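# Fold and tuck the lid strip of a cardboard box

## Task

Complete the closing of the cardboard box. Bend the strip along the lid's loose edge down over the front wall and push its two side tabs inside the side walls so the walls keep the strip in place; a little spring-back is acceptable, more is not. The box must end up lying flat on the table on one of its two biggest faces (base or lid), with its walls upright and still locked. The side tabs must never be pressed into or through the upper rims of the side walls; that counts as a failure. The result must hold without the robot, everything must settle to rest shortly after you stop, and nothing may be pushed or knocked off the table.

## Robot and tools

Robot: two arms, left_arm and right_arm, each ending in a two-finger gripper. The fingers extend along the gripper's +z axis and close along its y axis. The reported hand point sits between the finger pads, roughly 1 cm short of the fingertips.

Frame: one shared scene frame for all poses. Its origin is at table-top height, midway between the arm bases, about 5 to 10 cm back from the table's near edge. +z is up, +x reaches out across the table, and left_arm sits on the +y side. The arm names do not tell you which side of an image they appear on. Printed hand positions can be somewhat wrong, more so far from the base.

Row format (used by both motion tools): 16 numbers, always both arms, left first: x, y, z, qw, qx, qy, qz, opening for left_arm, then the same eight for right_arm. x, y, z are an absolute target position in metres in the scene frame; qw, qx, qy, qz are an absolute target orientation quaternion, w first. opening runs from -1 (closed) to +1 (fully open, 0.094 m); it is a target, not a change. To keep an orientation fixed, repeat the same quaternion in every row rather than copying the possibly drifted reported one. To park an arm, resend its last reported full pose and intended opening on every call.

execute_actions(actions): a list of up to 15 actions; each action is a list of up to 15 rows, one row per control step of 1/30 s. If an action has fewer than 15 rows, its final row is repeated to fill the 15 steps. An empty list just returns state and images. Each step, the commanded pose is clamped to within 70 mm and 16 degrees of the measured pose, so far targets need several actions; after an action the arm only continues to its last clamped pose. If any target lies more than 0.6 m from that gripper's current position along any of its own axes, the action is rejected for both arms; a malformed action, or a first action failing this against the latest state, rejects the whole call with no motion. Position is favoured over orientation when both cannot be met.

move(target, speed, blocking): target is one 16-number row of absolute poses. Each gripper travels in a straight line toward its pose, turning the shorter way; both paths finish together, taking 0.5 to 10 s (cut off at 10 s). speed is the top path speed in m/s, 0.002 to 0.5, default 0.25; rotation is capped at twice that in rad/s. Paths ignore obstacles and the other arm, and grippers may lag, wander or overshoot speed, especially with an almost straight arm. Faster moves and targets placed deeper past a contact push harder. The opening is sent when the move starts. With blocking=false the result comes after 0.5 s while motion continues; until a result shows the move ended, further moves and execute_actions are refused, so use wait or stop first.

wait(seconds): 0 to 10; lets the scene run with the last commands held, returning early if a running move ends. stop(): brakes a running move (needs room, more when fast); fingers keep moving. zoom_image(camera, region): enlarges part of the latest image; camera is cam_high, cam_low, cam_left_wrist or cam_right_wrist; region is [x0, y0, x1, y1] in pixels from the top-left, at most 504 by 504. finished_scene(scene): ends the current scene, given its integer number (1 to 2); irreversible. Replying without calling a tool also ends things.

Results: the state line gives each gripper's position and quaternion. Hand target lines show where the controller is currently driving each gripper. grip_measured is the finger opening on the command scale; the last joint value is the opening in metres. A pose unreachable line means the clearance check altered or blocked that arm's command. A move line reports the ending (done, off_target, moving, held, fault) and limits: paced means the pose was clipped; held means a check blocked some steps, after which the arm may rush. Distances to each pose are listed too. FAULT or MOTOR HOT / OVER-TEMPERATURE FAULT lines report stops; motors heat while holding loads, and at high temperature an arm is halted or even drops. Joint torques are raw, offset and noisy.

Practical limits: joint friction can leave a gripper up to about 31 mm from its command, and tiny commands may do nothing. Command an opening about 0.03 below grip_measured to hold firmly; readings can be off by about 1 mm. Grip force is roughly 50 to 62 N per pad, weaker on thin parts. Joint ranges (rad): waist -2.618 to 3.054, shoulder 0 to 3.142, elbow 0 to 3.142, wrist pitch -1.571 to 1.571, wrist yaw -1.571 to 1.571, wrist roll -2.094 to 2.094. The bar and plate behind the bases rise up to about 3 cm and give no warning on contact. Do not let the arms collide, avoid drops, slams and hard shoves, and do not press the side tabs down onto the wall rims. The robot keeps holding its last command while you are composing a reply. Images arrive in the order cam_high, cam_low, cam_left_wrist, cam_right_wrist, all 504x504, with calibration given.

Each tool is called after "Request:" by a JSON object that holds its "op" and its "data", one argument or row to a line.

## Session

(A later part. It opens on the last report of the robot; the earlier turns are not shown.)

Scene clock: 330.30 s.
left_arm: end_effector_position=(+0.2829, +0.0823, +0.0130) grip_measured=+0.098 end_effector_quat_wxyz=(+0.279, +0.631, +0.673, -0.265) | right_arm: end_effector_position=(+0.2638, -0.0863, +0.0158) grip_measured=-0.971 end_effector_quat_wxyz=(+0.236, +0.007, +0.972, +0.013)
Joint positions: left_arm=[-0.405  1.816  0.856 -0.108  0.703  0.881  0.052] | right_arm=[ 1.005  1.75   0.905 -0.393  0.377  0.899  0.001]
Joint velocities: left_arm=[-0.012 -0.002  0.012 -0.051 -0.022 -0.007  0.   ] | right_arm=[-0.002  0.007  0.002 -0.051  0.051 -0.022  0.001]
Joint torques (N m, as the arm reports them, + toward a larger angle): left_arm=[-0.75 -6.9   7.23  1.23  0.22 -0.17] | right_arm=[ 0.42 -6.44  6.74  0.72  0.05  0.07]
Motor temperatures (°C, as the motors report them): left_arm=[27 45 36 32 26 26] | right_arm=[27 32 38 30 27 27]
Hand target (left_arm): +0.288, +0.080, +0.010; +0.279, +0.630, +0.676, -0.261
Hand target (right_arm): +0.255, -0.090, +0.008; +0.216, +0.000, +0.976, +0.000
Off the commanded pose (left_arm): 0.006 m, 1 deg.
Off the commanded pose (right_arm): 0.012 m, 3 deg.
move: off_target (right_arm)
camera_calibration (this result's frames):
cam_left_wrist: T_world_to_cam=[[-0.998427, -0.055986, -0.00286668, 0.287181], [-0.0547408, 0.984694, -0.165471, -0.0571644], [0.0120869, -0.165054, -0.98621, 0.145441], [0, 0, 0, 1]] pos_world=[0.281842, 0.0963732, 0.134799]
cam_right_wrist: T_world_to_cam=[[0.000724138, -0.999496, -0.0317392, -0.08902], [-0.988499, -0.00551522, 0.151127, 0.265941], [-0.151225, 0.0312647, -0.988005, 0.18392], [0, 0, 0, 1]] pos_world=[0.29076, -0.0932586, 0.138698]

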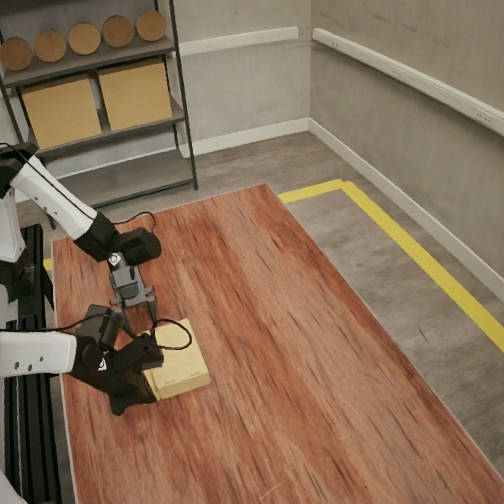

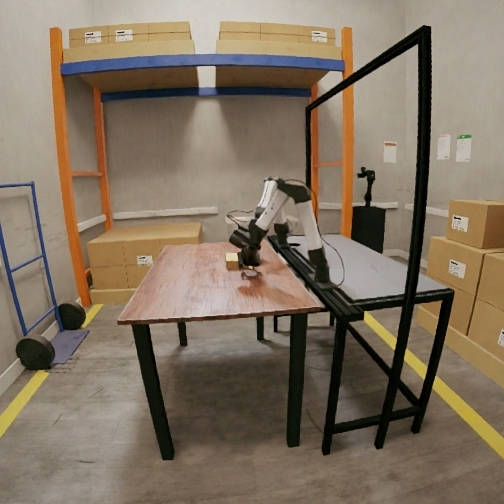

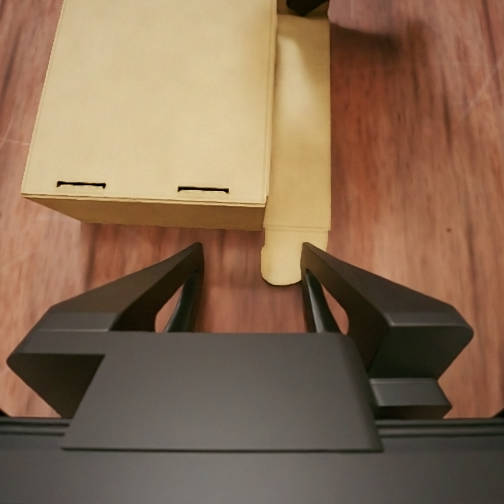

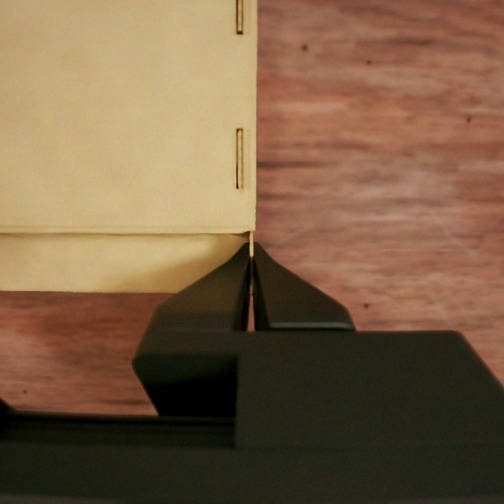

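Request:
{"op": "move", "data": {
  "target": [0.293,0.115,0.03,0.127,0.672,0.72,-0.119,0.0, 0.255,-0.09,0.008,0.216,0,0.976,0,-1],
  "speed": 0.08
}}

Request:
{"op": "move", "data": {
  "target": [0.293,0.112,0.0,0.127,0.672,0.72,-0.119,0.0, 0.255,-0.09,0.008,0.216,0,0.976,0,-1],
  "speed": 0.03
}}

Request:
{"op": "move", "data": {
  "target": [0.297,0.08,0.004,0.127,0.672,0.72,-0.119,0.0, 0.255,-0.09,0.008,0.216,0,0.976,0,-1],
  "speed": 0.03
}}

Scene clock: 338.57 s.
left_arm: end_effector_position=(+0.2931, +0.1141, +0.0268) grip_measured=+0.002 end_effector_quat_wxyz=(+0.133, +0.667, +0.723, -0.123) | right_arm: end_effector_position=(+0.2638, -0.0863, +0.0158) grip_measured=-0.971 end_effector_quat_wxyz=(+0.236, +0.007, +0.972, +0.013)
Joint positions: left_arm=[-0.463  1.816  1.149 -0.658  0.334  0.948  0.047] | right_arm=[ 1.005  1.75   0.905 -0.393  0.377  0.899  0.001]
Joint velocities: left_arm=[-0.002 -0.002  0.032 -0.051 -0.007  0.022  0.001] | right_arm=[ 0.007  0.007 -0.012  0.022 -0.037 -0.051  0.   ]
Joint torques (N m, as the arm reports them, + toward a larger angle): left_arm=[-0.82 -8.98  7.75  0.56  0.09 -0.03] | right_arm=[ 0.28 -6.45  6.83  0.73  0.07  0.1 ]
Motor temperatures (°C, as the motors report them): left_arm=[27 45 36 32 26 26] | right_arm=[27 33 38 30 27 27]
Hand target (left_arm): +0.293, +0.114, +0.029; +0.128, +0.670, +0.721, -0.118
Hand target (right_arm): +0.255, -0.090, +0.008; +0.216, +0.000, +0.976, +0.000
Off the commanded pose (left_arm): 0.003 m, 1 deg.
Off the commanded pose (right_arm): 0.012 m, 3 deg.
move: off_target (right_arm)
camera_calibration (this result's frames):
cam_left_wrist: T_world_to_cam=[[-0.997359, -0.0725826, -0.00278962, 0.30074], [-0.0708507, 0.963661, 0.257563, -0.0898369], [-0.0160063, 0.25708, -0.966258, 0.12366], [0, 0, 0, 1]] pos_world=[0.29556, 0.0766104, 0.143465]
cam_right_wrist: T_world_to_cam=[[0.000724138, -0.999496, -0.0317392, -0.08902], [-0.988499, -0.00551522, 0.151127, 0.265941], [-0.151225, 0.0312647, -0.988005, 0.18392], [0, 0, 0, 1]] pos_world=[0.29076, -0.0932586, 0.138698]

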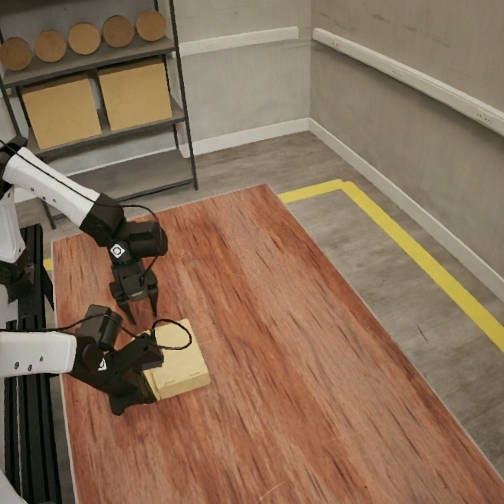

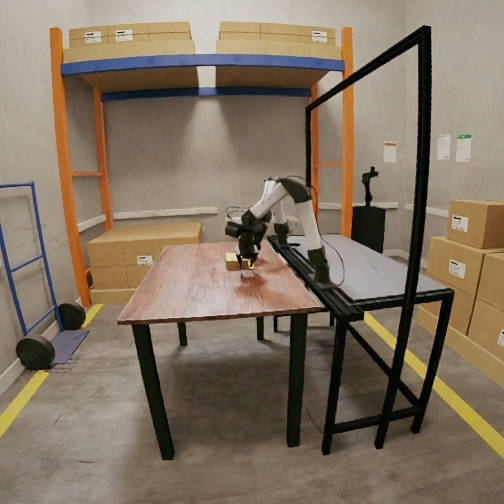

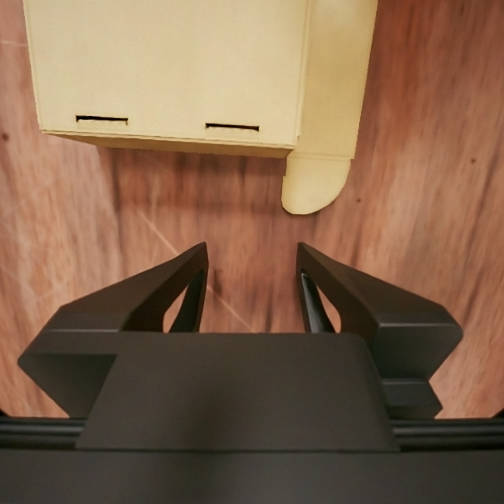

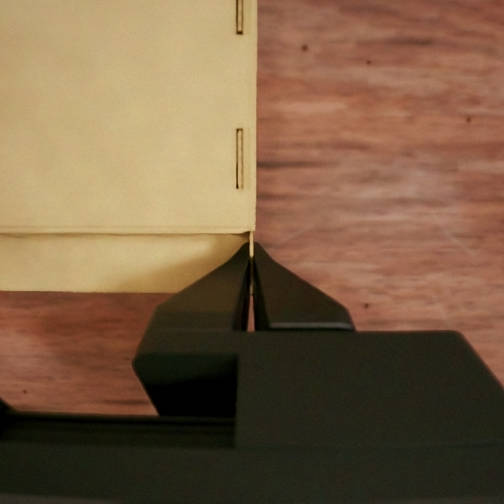

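Scene clock: 339.77 s.
left_arm: end_effector_position=(+0.2978, +0.1085, +0.0122) grip_measured=+0.002 end_effector_quat_wxyz=(+0.141, +0.670, +0.718, -0.121) | right_arm: end_effector_position=(+0.2638, -0.0863, +0.0158) grip_measured=-0.971 end_effector_quat_wxyz=(+0.236, +0.007, +0.972, +0.013)
Joint positions: left_arm=[-0.471  1.854  1.131 -0.583  0.333  0.948  0.047] | right_arm=[ 1.005  1.75   0.905 -0.393  0.377  0.899  0.001]
Joint velocities: left_arm=[-0.007  0.007 -0.002  0.037 -0.022 -0.037  0.001] | right_arm=[ 0.007 -0.002 -0.017  0.081 -0.037  0.037 -0.001]
Joint torques (N m, as the arm reports them, + toward a larger angle): left_arm=[-0.8  -8.02  5.21  0.9   0.09 -0.08] | right_arm=[ 0.49 -6.32  6.88  0.75  0.09  0.07]
Motor temperatures (°C, as the motors report them): left_arm=[27 45 36 32 26 26] | right_arm=[27 33 38 30 27 27]
Hand target (left_arm): +0.292, +0.112, +0.000; +0.127, +0.672, +0.720, -0.119
Hand target (right_arm): +0.255, -0.090, +0.008; +0.216, +0.000, +0.976, +0.000
Off the commanded pose (left_arm): 0.014 m, 2 deg.
Off the commanded pose (right_arm): 0.012 m, 3 deg.
move: off_target (left_arm, right_arm)
camera_calibration (this result's frames):
cam_left_wrist: T_world_to_cam=[[-0.997797, -0.06357, -0.0189779, 0.304329], [-0.066293, 0.966423, 0.248257, -0.0818519], [0.00255897, 0.248969, -0.968508, 0.106437], [0, 0, 0, 1]] pos_world=[0.29796, 0.0719503, 0.129181]
cam_right_wrist: T_world_to_cam=[[0.000724138, -0.999496, -0.0317392, -0.08902], [-0.988499, -0.00551522, 0.151127, 0.265941], [-0.151225, 0.0312647, -0.988005, 0.18392], [0, 0, 0, 1]] pos_world=[0.29076, -0.0932586, 0.138698]

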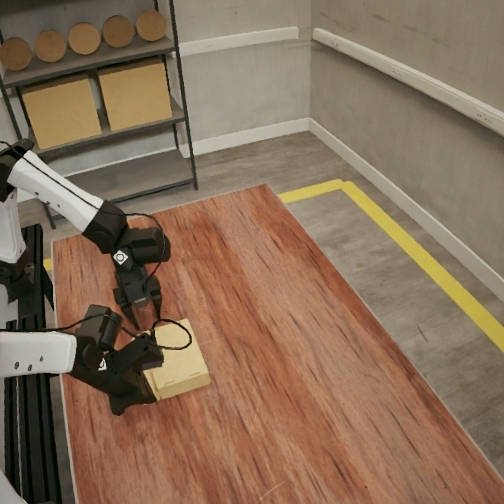

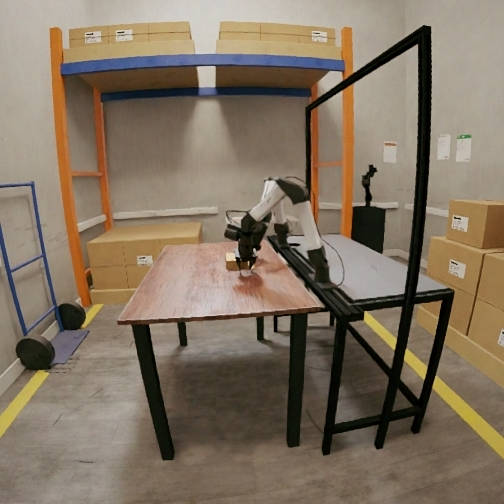

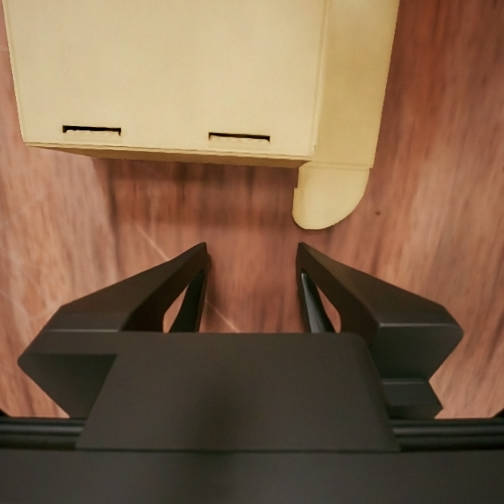

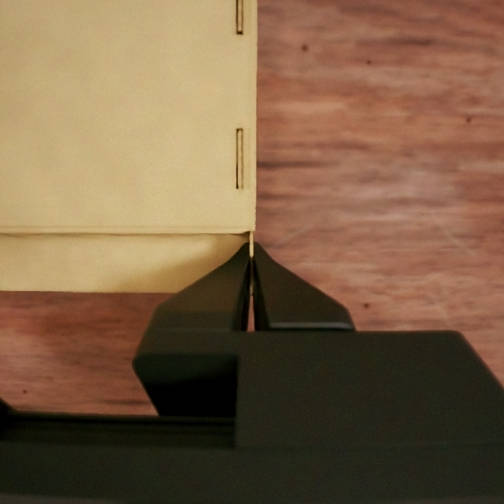

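Scene clock: 341.03 s.
left_arm: end_effector_position=(+0.2960, +0.0799, +0.0087) grip_measured=+0.002 end_effector_quat_wxyz=(+0.136, +0.674, +0.716, -0.123) | right_arm: end_effector_position=(+0.2638, -0.0863, +0.0158) grip_measured=-0.971 end_effector_quat_wxyz=(+0.236, +0.007, +0.972, +0.013)
Joint positions: left_arm=[-0.544  1.908  1.196 -0.583  0.317  0.885  0.047] | right_arm=[ 1.005  1.75   0.905 -0.393  0.377  0.899  0.001]
Joint velocities: left_arm=[-0.002 -0.017 -0.012 -0.007  0.007 -0.066  0.   ] | right_arm=[-0.017 -0.012  0.002 -0.037  0.007 -0.007 -0.   ]
Joint torques (N m, as the arm reports them, + toward a larger angle): left_arm=[-0.85 -8.29  7.62  0.74  0.07 -0.16] | right_arm=[ 0.4  -6.37  6.89  0.71  0.09  0.07]
Motor temperatures (°C, as the motors report them): left_arm=[27 45 36 31 26 26] | right_arm=[27 33 38 30 27 27]
Hand target (left_arm): +0.297, +0.080, +0.004; +0.127, +0.672, +0.720, -0.119
Hand target (right_arm): +0.255, -0.090, +0.008; +0.216, +0.000, +0.976, +0.000
Off the commanded pose (left_arm): 0.005 m, 1 deg.
Off the commanded pose (right_arm): 0.012 m, 3 deg.
move: off_target (right_arm)
camera_calibration (this result's frames):
cam_left_wrist: T_world_to_cam=[[-0.998509, -0.0535656, -0.0105209, 0.299979], [-0.054483, 0.965878, 0.2532, -0.0569812], [-0.00340094, 0.253396, -0.967357, 0.111639], [0, 0, 0, 1]] pos_world=[0.296807, 0.0428167, 0.125578]
cam_right_wrist: T_world_to_cam=[[0.000724138, -0.999496, -0.0317392, -0.08902], [-0.988499, -0.00551522, 0.151127, 0.265941], [-0.151225, 0.0312647, -0.988005, 0.18392], [0, 0, 0, 1]] pos_world=[0.29076, -0.0932586, 0.138698]

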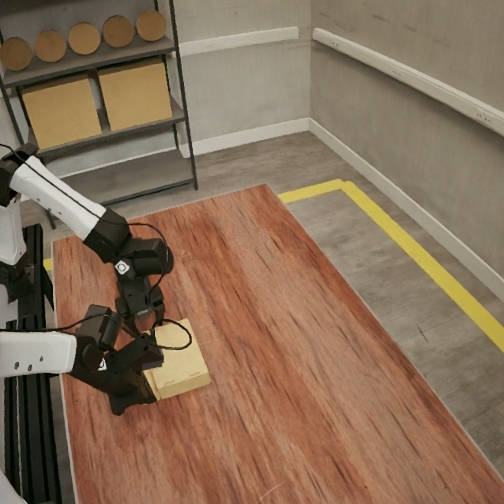

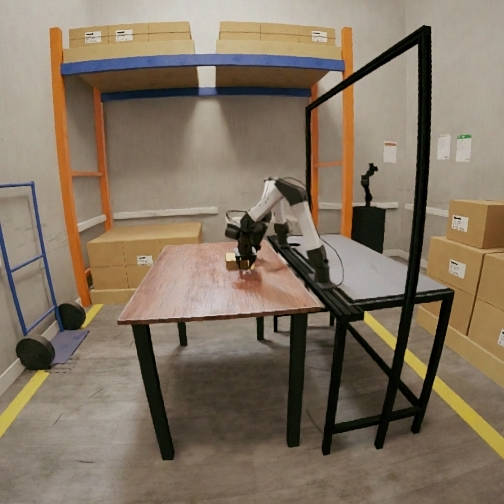

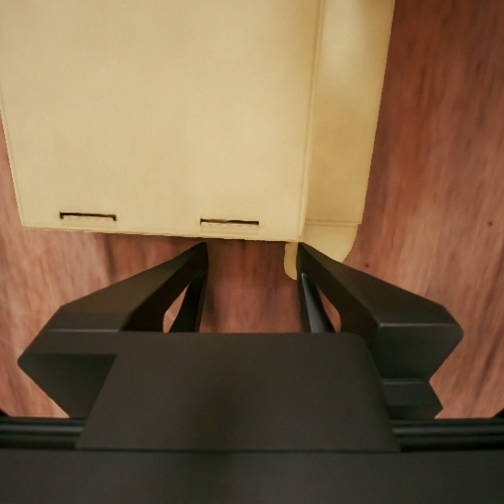

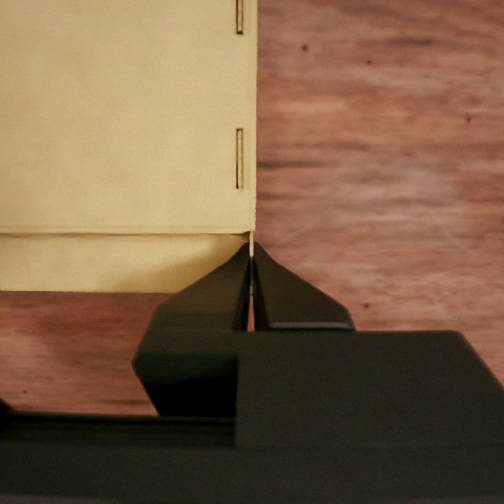

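Request:
{"op": "move", "data": {
  "target": [0.28,0.13,0.05,0.127,0.672,0.72,-0.119,-0.36, 0.255,-0.09,0.008,0.216,0,0.976,0,-1],
  "speed": 0.1
}}

Request:
{"op": "move", "data": {
  "target": [0.262,0.11,0.04,0,0,0.94,-0.342,-0.36, 0.255,-0.09,0.008,0.216,0,0.976,0,-1],
  "speed": 0.25
}}

Request:
{"op": "move", "data": {
  "target": [0.262,0.105,0.0,0,0,0.94,-0.342,-0.36, 0.255,-0.09,0.008,0.216,0,0.976,0,-1],
  "speed": 0.03
}}

Scene clock: 352.07 s.
left_arm: end_effector_position=(+0.2884, +0.1222, +0.0500) grip_measured=-0.358 end_effector_quat_wxyz=(+0.137, +0.673, +0.718, -0.114) | right_arm: end_effector_position=(+0.2638, -0.0863, +0.0158) grip_measured=-0.971 end_effector_quat_wxyz=(+0.236, +0.007, +0.972, +0.013)
Joint positions: left_arm=[-0.453  1.743  1.158 -0.733  0.321  0.974  0.03 ] | right_arm=[ 1.005  1.75   0.905 -0.393  0.377  0.899  0.001]
Joint velocities: left_arm=[ 0.002  0.002 -0.007 -0.066 -0.066  0.022 -0.001] | right_arm=[ 0.002  0.012 -0.007  0.007  0.007  0.022 -0.001]
Joint torques (N m, as the arm reports them, + toward a larger angle): left_arm=[  0.4  -10.24   5.34   0.57   0.28  -0.05] | right_arm=[ 0.44 -6.34  6.78  0.76  0.08  0.09]
Motor temperatures (°C, as the motors report them): left_arm=[27 44 37 31 26 26] | right_arm=[27 33 38 30 27 27]
Hand target (left_arm): +0.280, +0.129, +0.050; +0.128, +0.672, +0.720, -0.119
Hand target (right_arm): +0.255, -0.090, +0.008; +0.216, +0.000, +0.976, +0.000
Off the commanded pose (left_arm): 0.012 m, 1 deg.
Off the commanded pose (right_arm): 0.012 m, 3 deg.
move: off_target (left_arm, right_arm)
camera_calibration (this result's frames):
cam_left_wrist: T_world_to_cam=[[-0.997876, -0.0602573, -0.0247334, 0.296514], [-0.0646627, 0.962116, 0.26486, -0.10586], [0.00783663, 0.265897, -0.96397, 0.13587], [0, 0, 0, 1]] pos_world=[0.287975, 0.0835896, 0.166347]
cam_right_wrist: T_world_to_cam=[[0.000724138, -0.999496, -0.0317392, -0.08902], [-0.988499, -0.00551522, 0.151127, 0.265941], [-0.151225, 0.0312647, -0.988005, 0.18392], [0, 0, 0, 1]] pos_world=[0.29076, -0.0932586, 0.138698]

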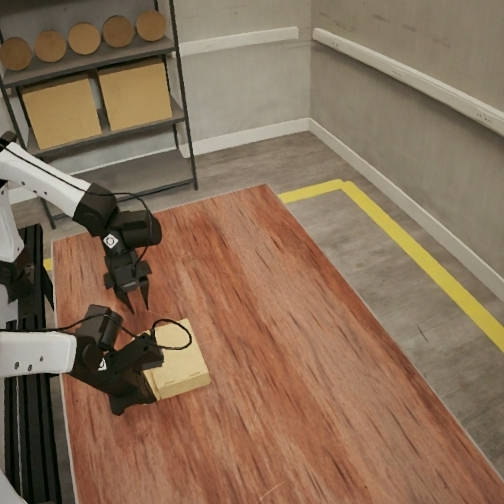

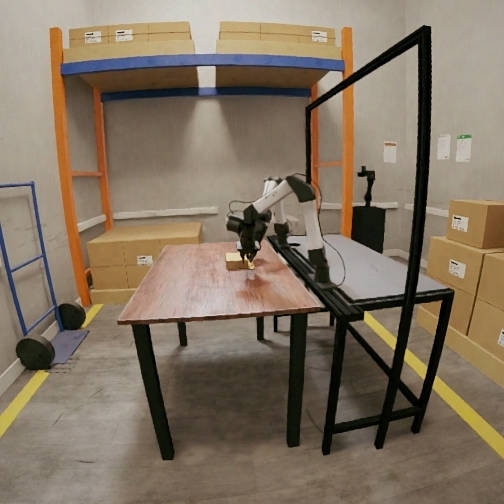

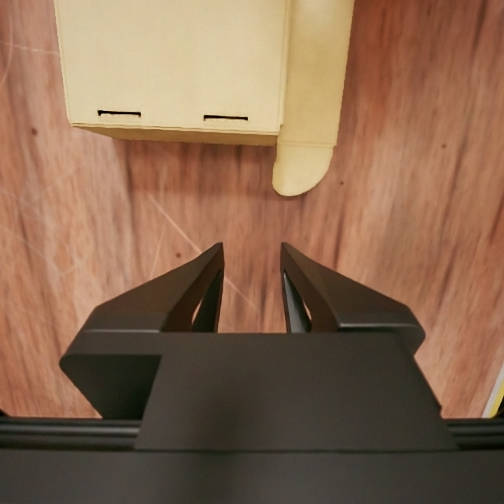

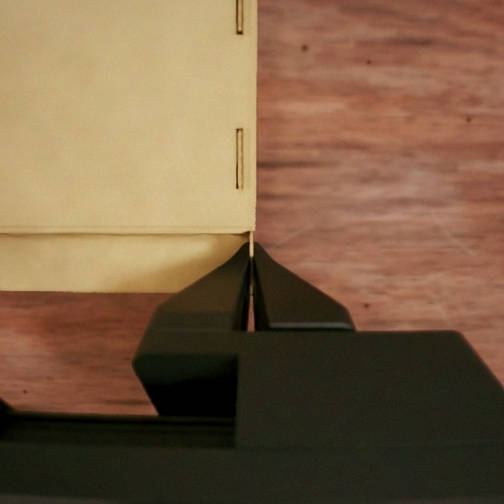

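Scene clock: 355.77 s.
left_arm: end_effector_position=(+0.2634, +0.1073, +0.0379) grip_measured=-0.358 end_effector_quat_wxyz=(-0.005, +0.007, +0.942, -0.336) | right_arm: end_effector_position=(+0.2638, -0.0863, +0.0158) grip_measured=-0.971 end_effector_quat_wxyz=(+0.236, +0.007, +0.972, +0.013)
Joint positions: left_arm=[-0.379  1.696  0.909 -0.433  0.657 -0.519  0.03 ] | right_arm=[ 1.005  1.75   0.905 -0.393  0.377  0.899  0.001]
Joint velocities: left_arm=[-0.007 -0.007  0.007  0.081 -0.022 -0.051 -0.001] | right_arm=[ 0.012 -0.012  0.017  0.051 -0.022 -0.066 -0.   ]
Joint torques (N m, as the arm reports them, + toward a larger angle): left_arm=[ 0.4  -9.65  5.1   1.02  0.33 -0.11] | right_arm=[ 0.51 -6.29  6.8   0.71  0.1   0.11]
Motor temperatures (°C, as the motors report them): left_arm=[27 44 37 31 26 26] | right_arm=[27 33 38 30 27 27]
Hand target (left_arm): +0.262, +0.110, +0.041; -0.001, +0.001, +0.940, -0.342
Hand target (right_arm): +0.255, -0.090, +0.008; +0.216, +0.000, +0.976, +0.000
Off the commanded pose (left_arm): 0.004 m, 1 deg.
Off the commanded pose (right_arm): 0.012 m, 3 deg.
move: off_target (right_arm)
camera_calibration (this result's frames):
cam_left_wrist: T_world_to_cam=[[-0.0186452, -0.774035, 0.632868, 0.0640335], [-0.802579, 0.389068, 0.452209, 0.15878], [-0.596254, -0.499495, -0.628479, 0.356846], [0, 0, 0, 1]] pos_world=[0.341398, 0.16603, 0.111943]
cam_right_wrist: T_world_to_cam=[[0.000724138, -0.999496, -0.0317392, -0.08902], [-0.988499, -0.00551522, 0.151127, 0.265941], [-0.151225, 0.0312647, -0.988005, 0.18392], [0, 0, 0, 1]] pos_world=[0.29076, -0.0932586, 0.138698]

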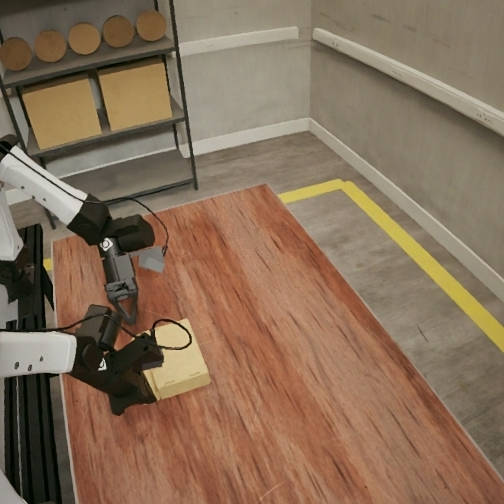

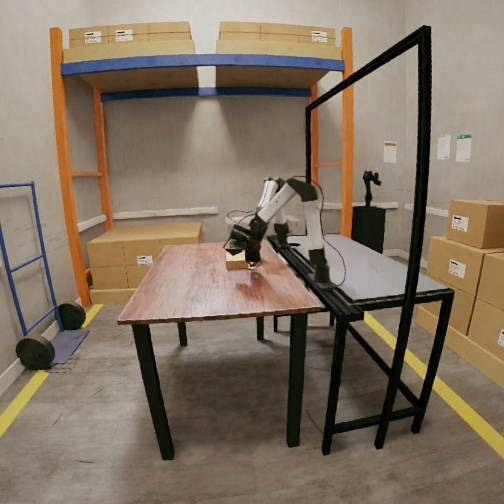

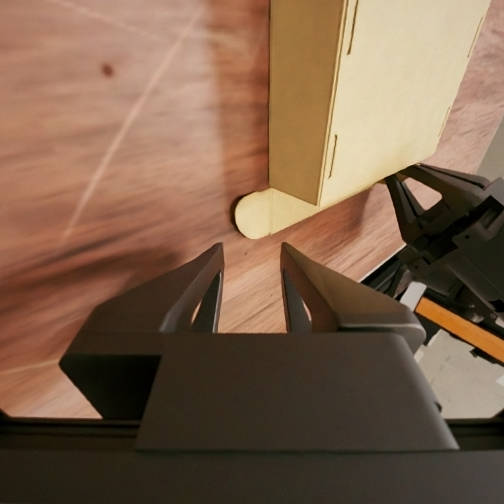

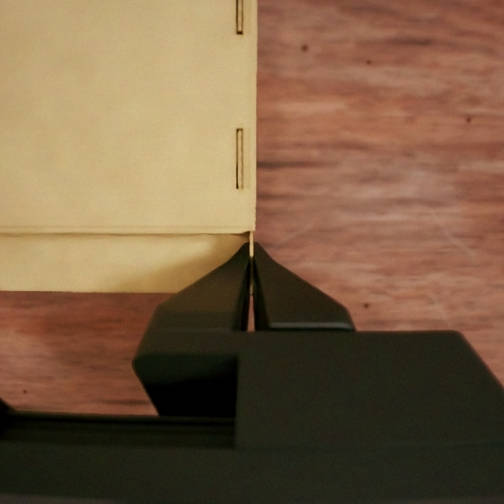

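Scene clock: 357.33 s.
left_arm: end_effector_position=(+0.2697, +0.1022, +0.0163) grip_measured=-0.359 end_effector_quat_wxyz=(+0.018, +0.009, +0.936, -0.351) | right_arm: end_effector_position=(+0.2638, -0.0863, +0.0158) grip_measured=-0.971 end_effector_quat_wxyz=(+0.236, +0.007, +0.972, +0.013)
Joint positions: left_arm=[-0.386  1.746  0.837 -0.24   0.66  -0.548  0.03 ] | right_arm=[ 1.005  1.75   0.905 -0.393  0.377  0.899  0.001]
Joint velocities: left_arm=[-0.002 -0.022 -0.002 -0.007  0.022 -0.007 -0.   ] | right_arm=[-0.002  0.002  0.017 -0.037 -0.007 -0.095  0.   ]
Joint torques (N m, as the arm reports them, + toward a larger angle): left_arm=[-0.78 -5.63  4.55  1.19  0.21 -0.1 ] | right_arm=[ 0.5  -6.34  6.79  0.75  0.08  0.09]
Motor temperatures (°C, as the motors report them): left_arm=[27 44 37 31 26 26] | right_arm=[27 33 38 30 27 27]
Hand target (left_arm): +0.261, +0.106, +0.001; -0.000, +0.000, +0.940, -0.342
Hand target (right_arm): +0.255, -0.090, +0.008; +0.216, +0.000, +0.976, +0.000
Off the commanded pose (left_arm): 0.018 m, 3 deg.
Off the commanded pose (right_arm): 0.012 m, 3 deg.
move: off_target (left_arm, right_arm)
camera_calibration (this result's frames):
cam_left_wrist: T_world_to_cam=[[-0.037757, -0.753824, 0.655991, 0.0766744], [-0.82645, 0.39258, 0.403561, 0.18244], [-0.561743, -0.526906, -0.63782, 0.338158], [0, 0, 0, 1]] pos_world=[0.34363, 0.164354, 0.0917602]
cam_right_wrist: T_world_to_cam=[[0.000724138, -0.999496, -0.0317392, -0.08902], [-0.988499, -0.00551522, 0.151127, 0.265941], [-0.151225, 0.0312647, -0.988005, 0.18392], [0, 0, 0, 1]] pos_world=[0.29076, -0.0932586, 0.138698]

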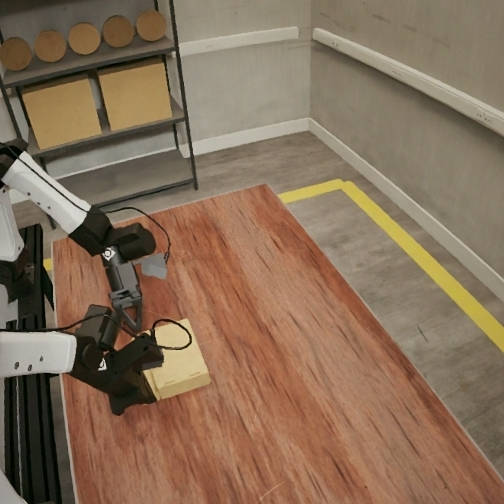

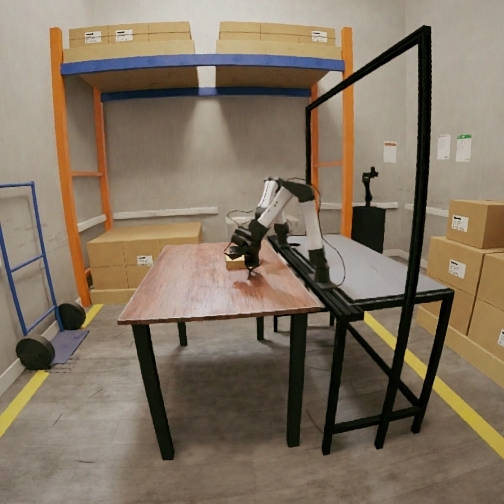

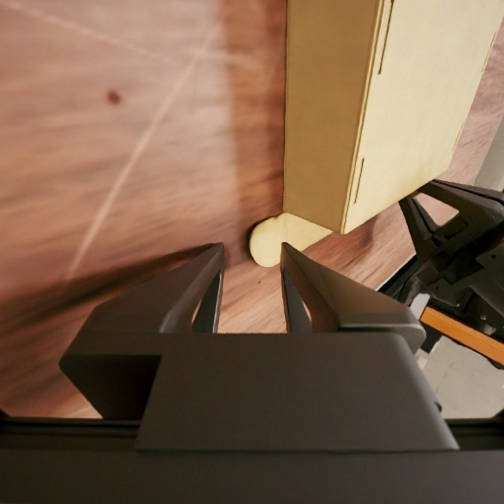

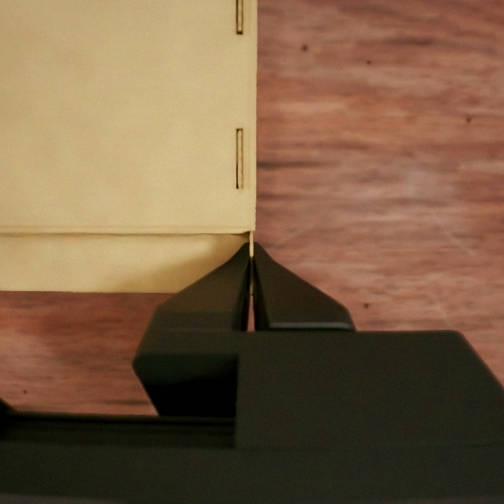

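Request:
{"op": "move", "data": {
  "target": [0.258,0.07,0.006,0,0,0.94,-0.342,-0.36, 0.255,-0.09,0.008,0.216,0,0.976,0,-1],
  "speed": 0.02
}}

Scene clock: 361.93 s.
left_arm: end_effector_position=(+0.2583, +0.0705, +0.0158) grip_measured=-0.359 end_effector_quat_wxyz=(+0.006, +0.006, +0.936, -0.353) | right_arm: end_effector_position=(+0.2638, -0.0863, +0.0158) grip_measured=-0.971 end_effector_quat_wxyz=(+0.236, +0.007, +0.972, +0.013)
Joint positions: left_arm=[-0.492  1.763  0.851 -0.184  0.629 -0.67   0.03 ] | right_arm=[ 1.005  1.75   0.905 -0.393  0.377  0.899  0.001]
Joint velocities: left_arm=[-0.012  0.007 -0.027 -0.007 -0.022 -0.007 -0.   ] | right_arm=[-0.032 -0.012 -0.007  0.022  0.007 -0.066 -0.   ]
Joint torques (N m, as the arm reports them, + toward a larger angle): left_arm=[-1.08 -5.84  6.92  1.17  0.06 -0.12] | right_arm=[ 0.42 -6.21  6.88  0.76  0.11  0.09]
Motor temperatures (°C, as the motors report them): left_arm=[27 43 36 32 26 26] | right_arm=[27 33 38 30 27 27]
Hand target (left_arm): +0.258, +0.071, +0.006; +0.000, +0.000, +0.940, -0.341
Hand target (right_arm): +0.255, -0.090, +0.008; +0.216, +0.000, +0.976, +0.000
Off the commanded pose (left_arm): 0.010 m, 2 deg.
Off the commanded pose (right_arm): 0.012 m, 3 deg.
move: off_target (right_arm)
camera_calibration (this result's frames):
cam_left_wrist: T_world_to_cam=[[-0.0240733, -0.751086, 0.659765, 0.0488003], [-0.815058, 0.396891, 0.422087, 0.182167], [-0.578879, -0.527586, -0.621734, 0.318941], [0, 0, 0, 1]] pos_world=[0.33428, 0.132621, 0.0892092]
cam_right_wrist: T_world_to_cam=[[0.000724138, -0.999496, -0.0317392, -0.08902], [-0.988499, -0.00551522, 0.151127, 0.265941], [-0.151225, 0.0312647, -0.988005, 0.18392], [0, 0, 0, 1]] pos_world=[0.29076, -0.0932586, 0.138698]

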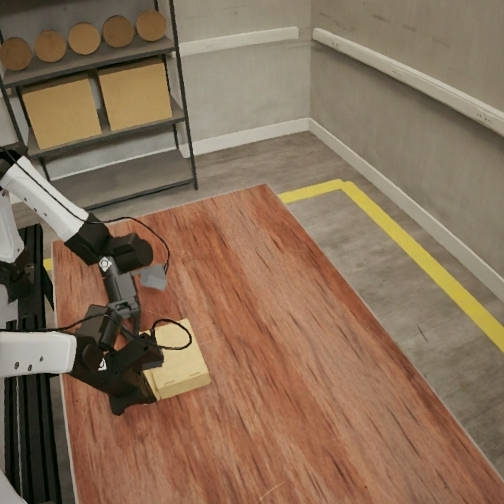

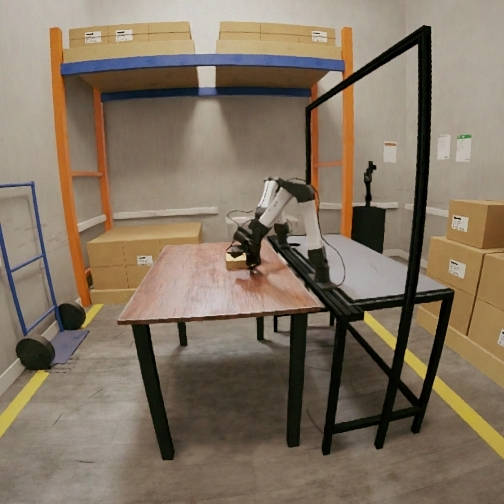

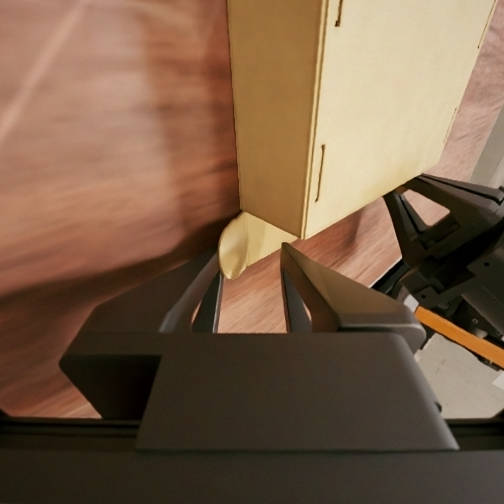

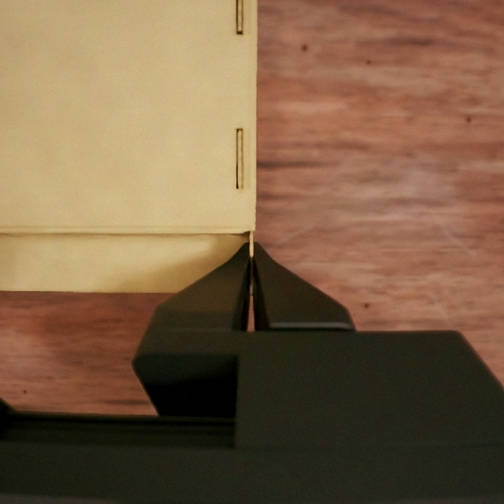

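Request:
{"op": "move", "data": {
  "target": [0.26,0.06,0.032,0,0,0.94,-0.342,-0.36, 0.255,-0.09,0.008,0.216,0,0.976,0,-1],
  "speed": 0.02
}}

Request:
{"op": "zoom_image", "data": {
  "camera": "cam_left_wrist",
  "region": [180, 170, 320, 310]
}}

Scene clock: 366.93 s.
left_arm: end_effector_position=(+0.2586, +0.0627, +0.0239) grip_measured=-0.359 end_effector_quat_wxyz=(-0.004, -0.001, +0.940, -0.341) | right_arm: end_effector_position=(+0.2638, -0.0863, +0.0158) grip_measured=-0.971 end_effector_quat_wxyz=(+0.236, +0.007, +0.972, +0.013)
Joint positions: left_arm=[-0.516  1.763  0.911 -0.262  0.609 -0.697  0.03 ] | right_arm=[ 1.005  1.75   0.905 -0.393  0.377  0.899  0.001]
Joint velocities: left_arm=[ 0.012  0.002  0.017 -0.051 -0.007  0.066 -0.001] | right_arm=[-0.032 -0.007 -0.017  0.051  0.022 -0.022  0.   ]
Joint torques (N m, as the arm reports them, + toward a larger angle): left_arm=[-0.9  -9.54  7.62  0.99  0.12 -0.13] | right_arm=[ 0.39 -6.4   6.65  0.72  0.07  0.04]
Motor temperatures (°C, as the motors report them): left_arm=[27 43 37 32 26 26] | right_arm=[27 33 38 30 27 27]
Hand target (left_arm): +0.260, +0.060, +0.032; +0.000, +0.000, +0.940, -0.342
Hand target (right_arm): +0.255, -0.090, +0.008; +0.216, +0.000, +0.976, +0.000
Off the commanded pose (left_arm): 0.009 m, 1 deg.
Off the commanded pose (right_arm): 0.012 m, 3 deg.
move: off_target (right_arm)
camera_calibration (this result's frames):
cam_left_wrist: T_world_to_cam=[[-0.00481055, -0.767574, 0.640942, 0.0341236], [-0.806387, 0.382019, 0.451443, 0.180105], [-0.591368, -0.514676, -0.6208, 0.322501], [0, 0, 0, 1]] pos_world=[0.336115, 0.123372, 0.0970302]
cam_right_wrist: T_world_to_cam=[[0.000724138, -0.999496, -0.0317392, -0.08902], [-0.988499, -0.00551522, 0.151127, 0.265941], [-0.151225, 0.0312647, -0.988005, 0.18392], [0, 0, 0, 1]] pos_world=[0.29076, -0.0932586, 0.138698]

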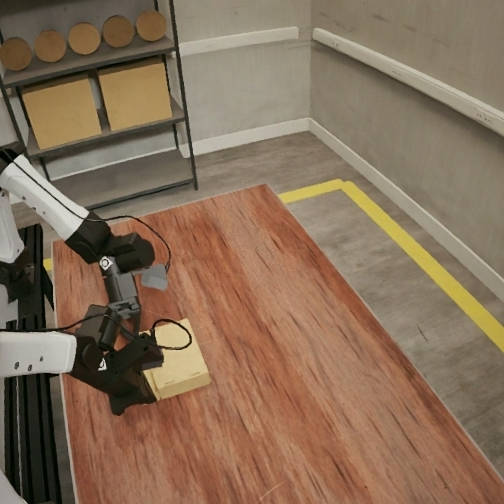

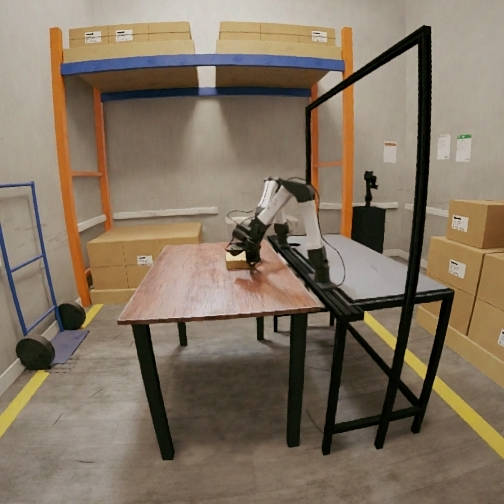

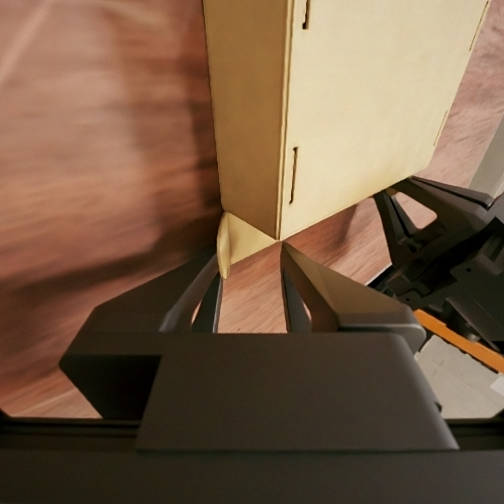

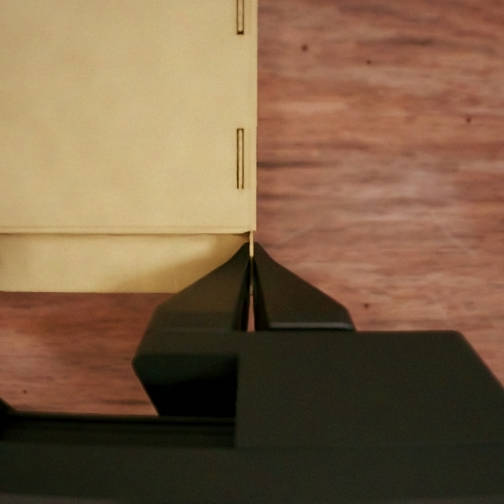

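Region (180, 170, 320, 310) of cam_left_wrist's 504x504 image, scaled by 3.600, with more detail than that image has.

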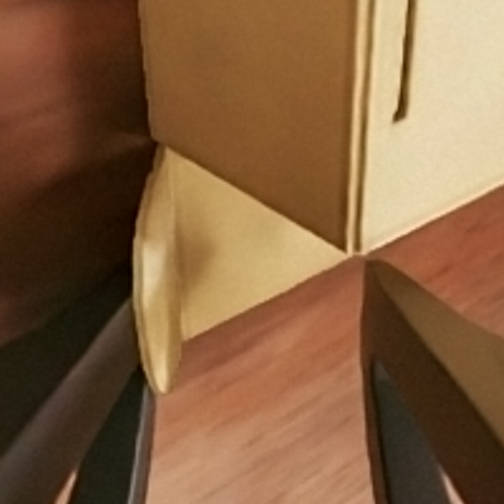

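Request:
{"op": "move", "data": {
  "target": [0.26,0.045,0.043,0,0,0.94,-0.342,-0.36, 0.255,-0.09,0.008,0.216,0,0.976,0,-1],
  "speed": 0.02
}}

Request:
{"op": "zoom_image", "data": {
  "camera": "cam_left_wrist",
  "region": [160, 170, 300, 310]
}}

Scene clock: 371.63 s.
left_arm: end_effector_position=(+0.2577, +0.0531, +0.0302) grip_measured=-0.359 end_effector_quat_wxyz=(-0.008, -0.007, +0.944, -0.330) | right_arm: end_effector_position=(+0.2637, -0.0863, +0.0158) grip_measured=-0.971 end_effector_quat_wxyz=(+0.236, +0.007, +0.972, +0.013)
Joint positions: left_arm=[-0.55   1.763  0.957 -0.309  0.578 -0.736  0.03 ] | right_arm=[ 1.005  1.75   0.905 -0.394  0.377  0.899  0.001]
Joint velocities: left_arm=[-0.007  0.002  0.017 -0.022 -0.007 -0.095  0.   ] | right_arm=[-0.012  0.012 -0.007  0.007 -0.051  0.051  0.001]
Joint torques (N m, as the arm reports them, + toward a larger angle): left_arm=[-1.41 -9.81  8.02  1.08  0.29 -0.11] | right_arm=[ 0.52 -6.39  6.77  0.77  0.13  0.08]
Motor temperatures (°C, as the motors report them): left_arm=[27 43 37 32 26 26] | right_arm=[27 33 38 30 27 27]
Hand target (left_arm): +0.260, +0.045, +0.043; -0.000, +0.000, +0.940, -0.342
Hand target (right_arm): +0.255, -0.090, +0.008; +0.216, +0.000, +0.976, +0.000
Off the commanded pose (left_arm): 0.015 m, 2 deg.
Off the commanded pose (right_arm): 0.012 m, 3 deg.
move: off_target (left_arm, right_arm)
camera_calibration (this result's frames):
cam_left_wrist: T_world_to_cam=[[0.00999943, -0.782667, 0.622361, 0.0202542], [-0.80435, 0.363468, 0.470012, 0.180082], [-0.594071, -0.505296, -0.625904, 0.321318], [0, 0, 0, 1]] pos_world=[0.335532, 0.112759, 0.103868]
cam_right_wrist: T_world_to_cam=[[0.000720822, -0.999506, -0.03143, -0.0890943], [-0.988465, -0.00547209, 0.151349, 0.265886], [-0.151446, 0.0309583, -0.987981, 0.183919], [0, 0, 0, 1]] pos_world=[0.290737, -0.0932892, 0.138666]

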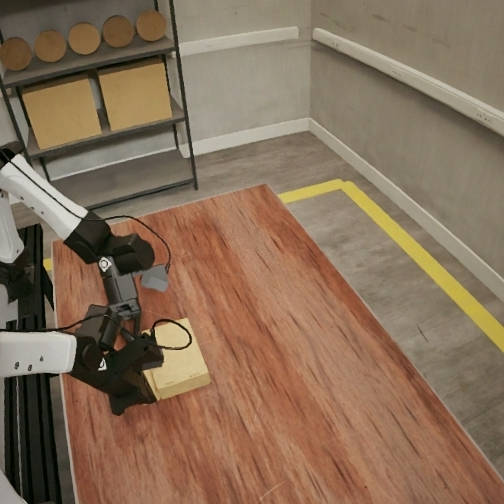

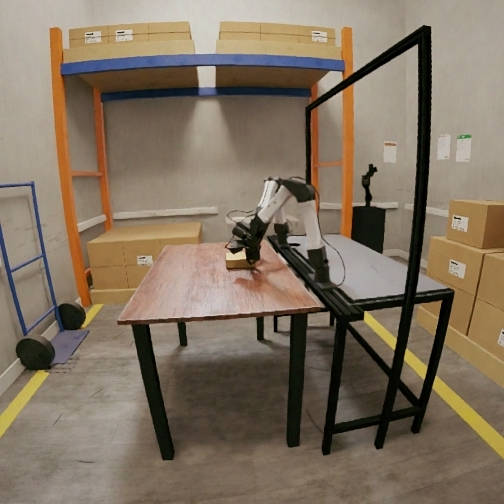

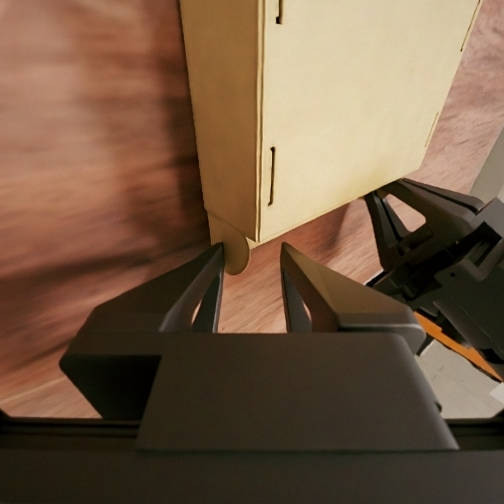

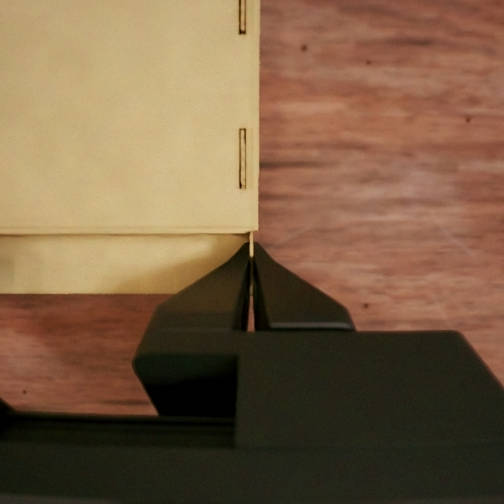

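Region (160, 170, 300, 310) of cam_left_wrist's 504x504 image, scaled by 3.600, with more detail than that image has.

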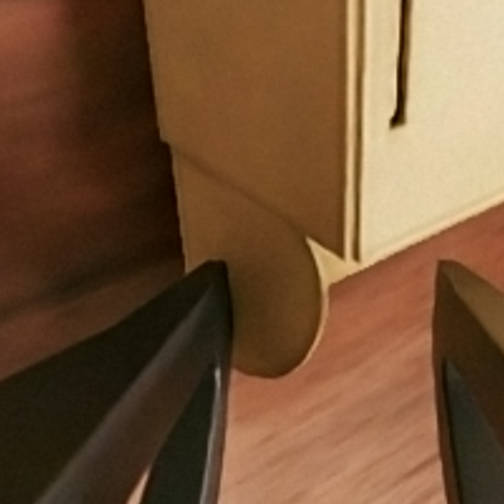

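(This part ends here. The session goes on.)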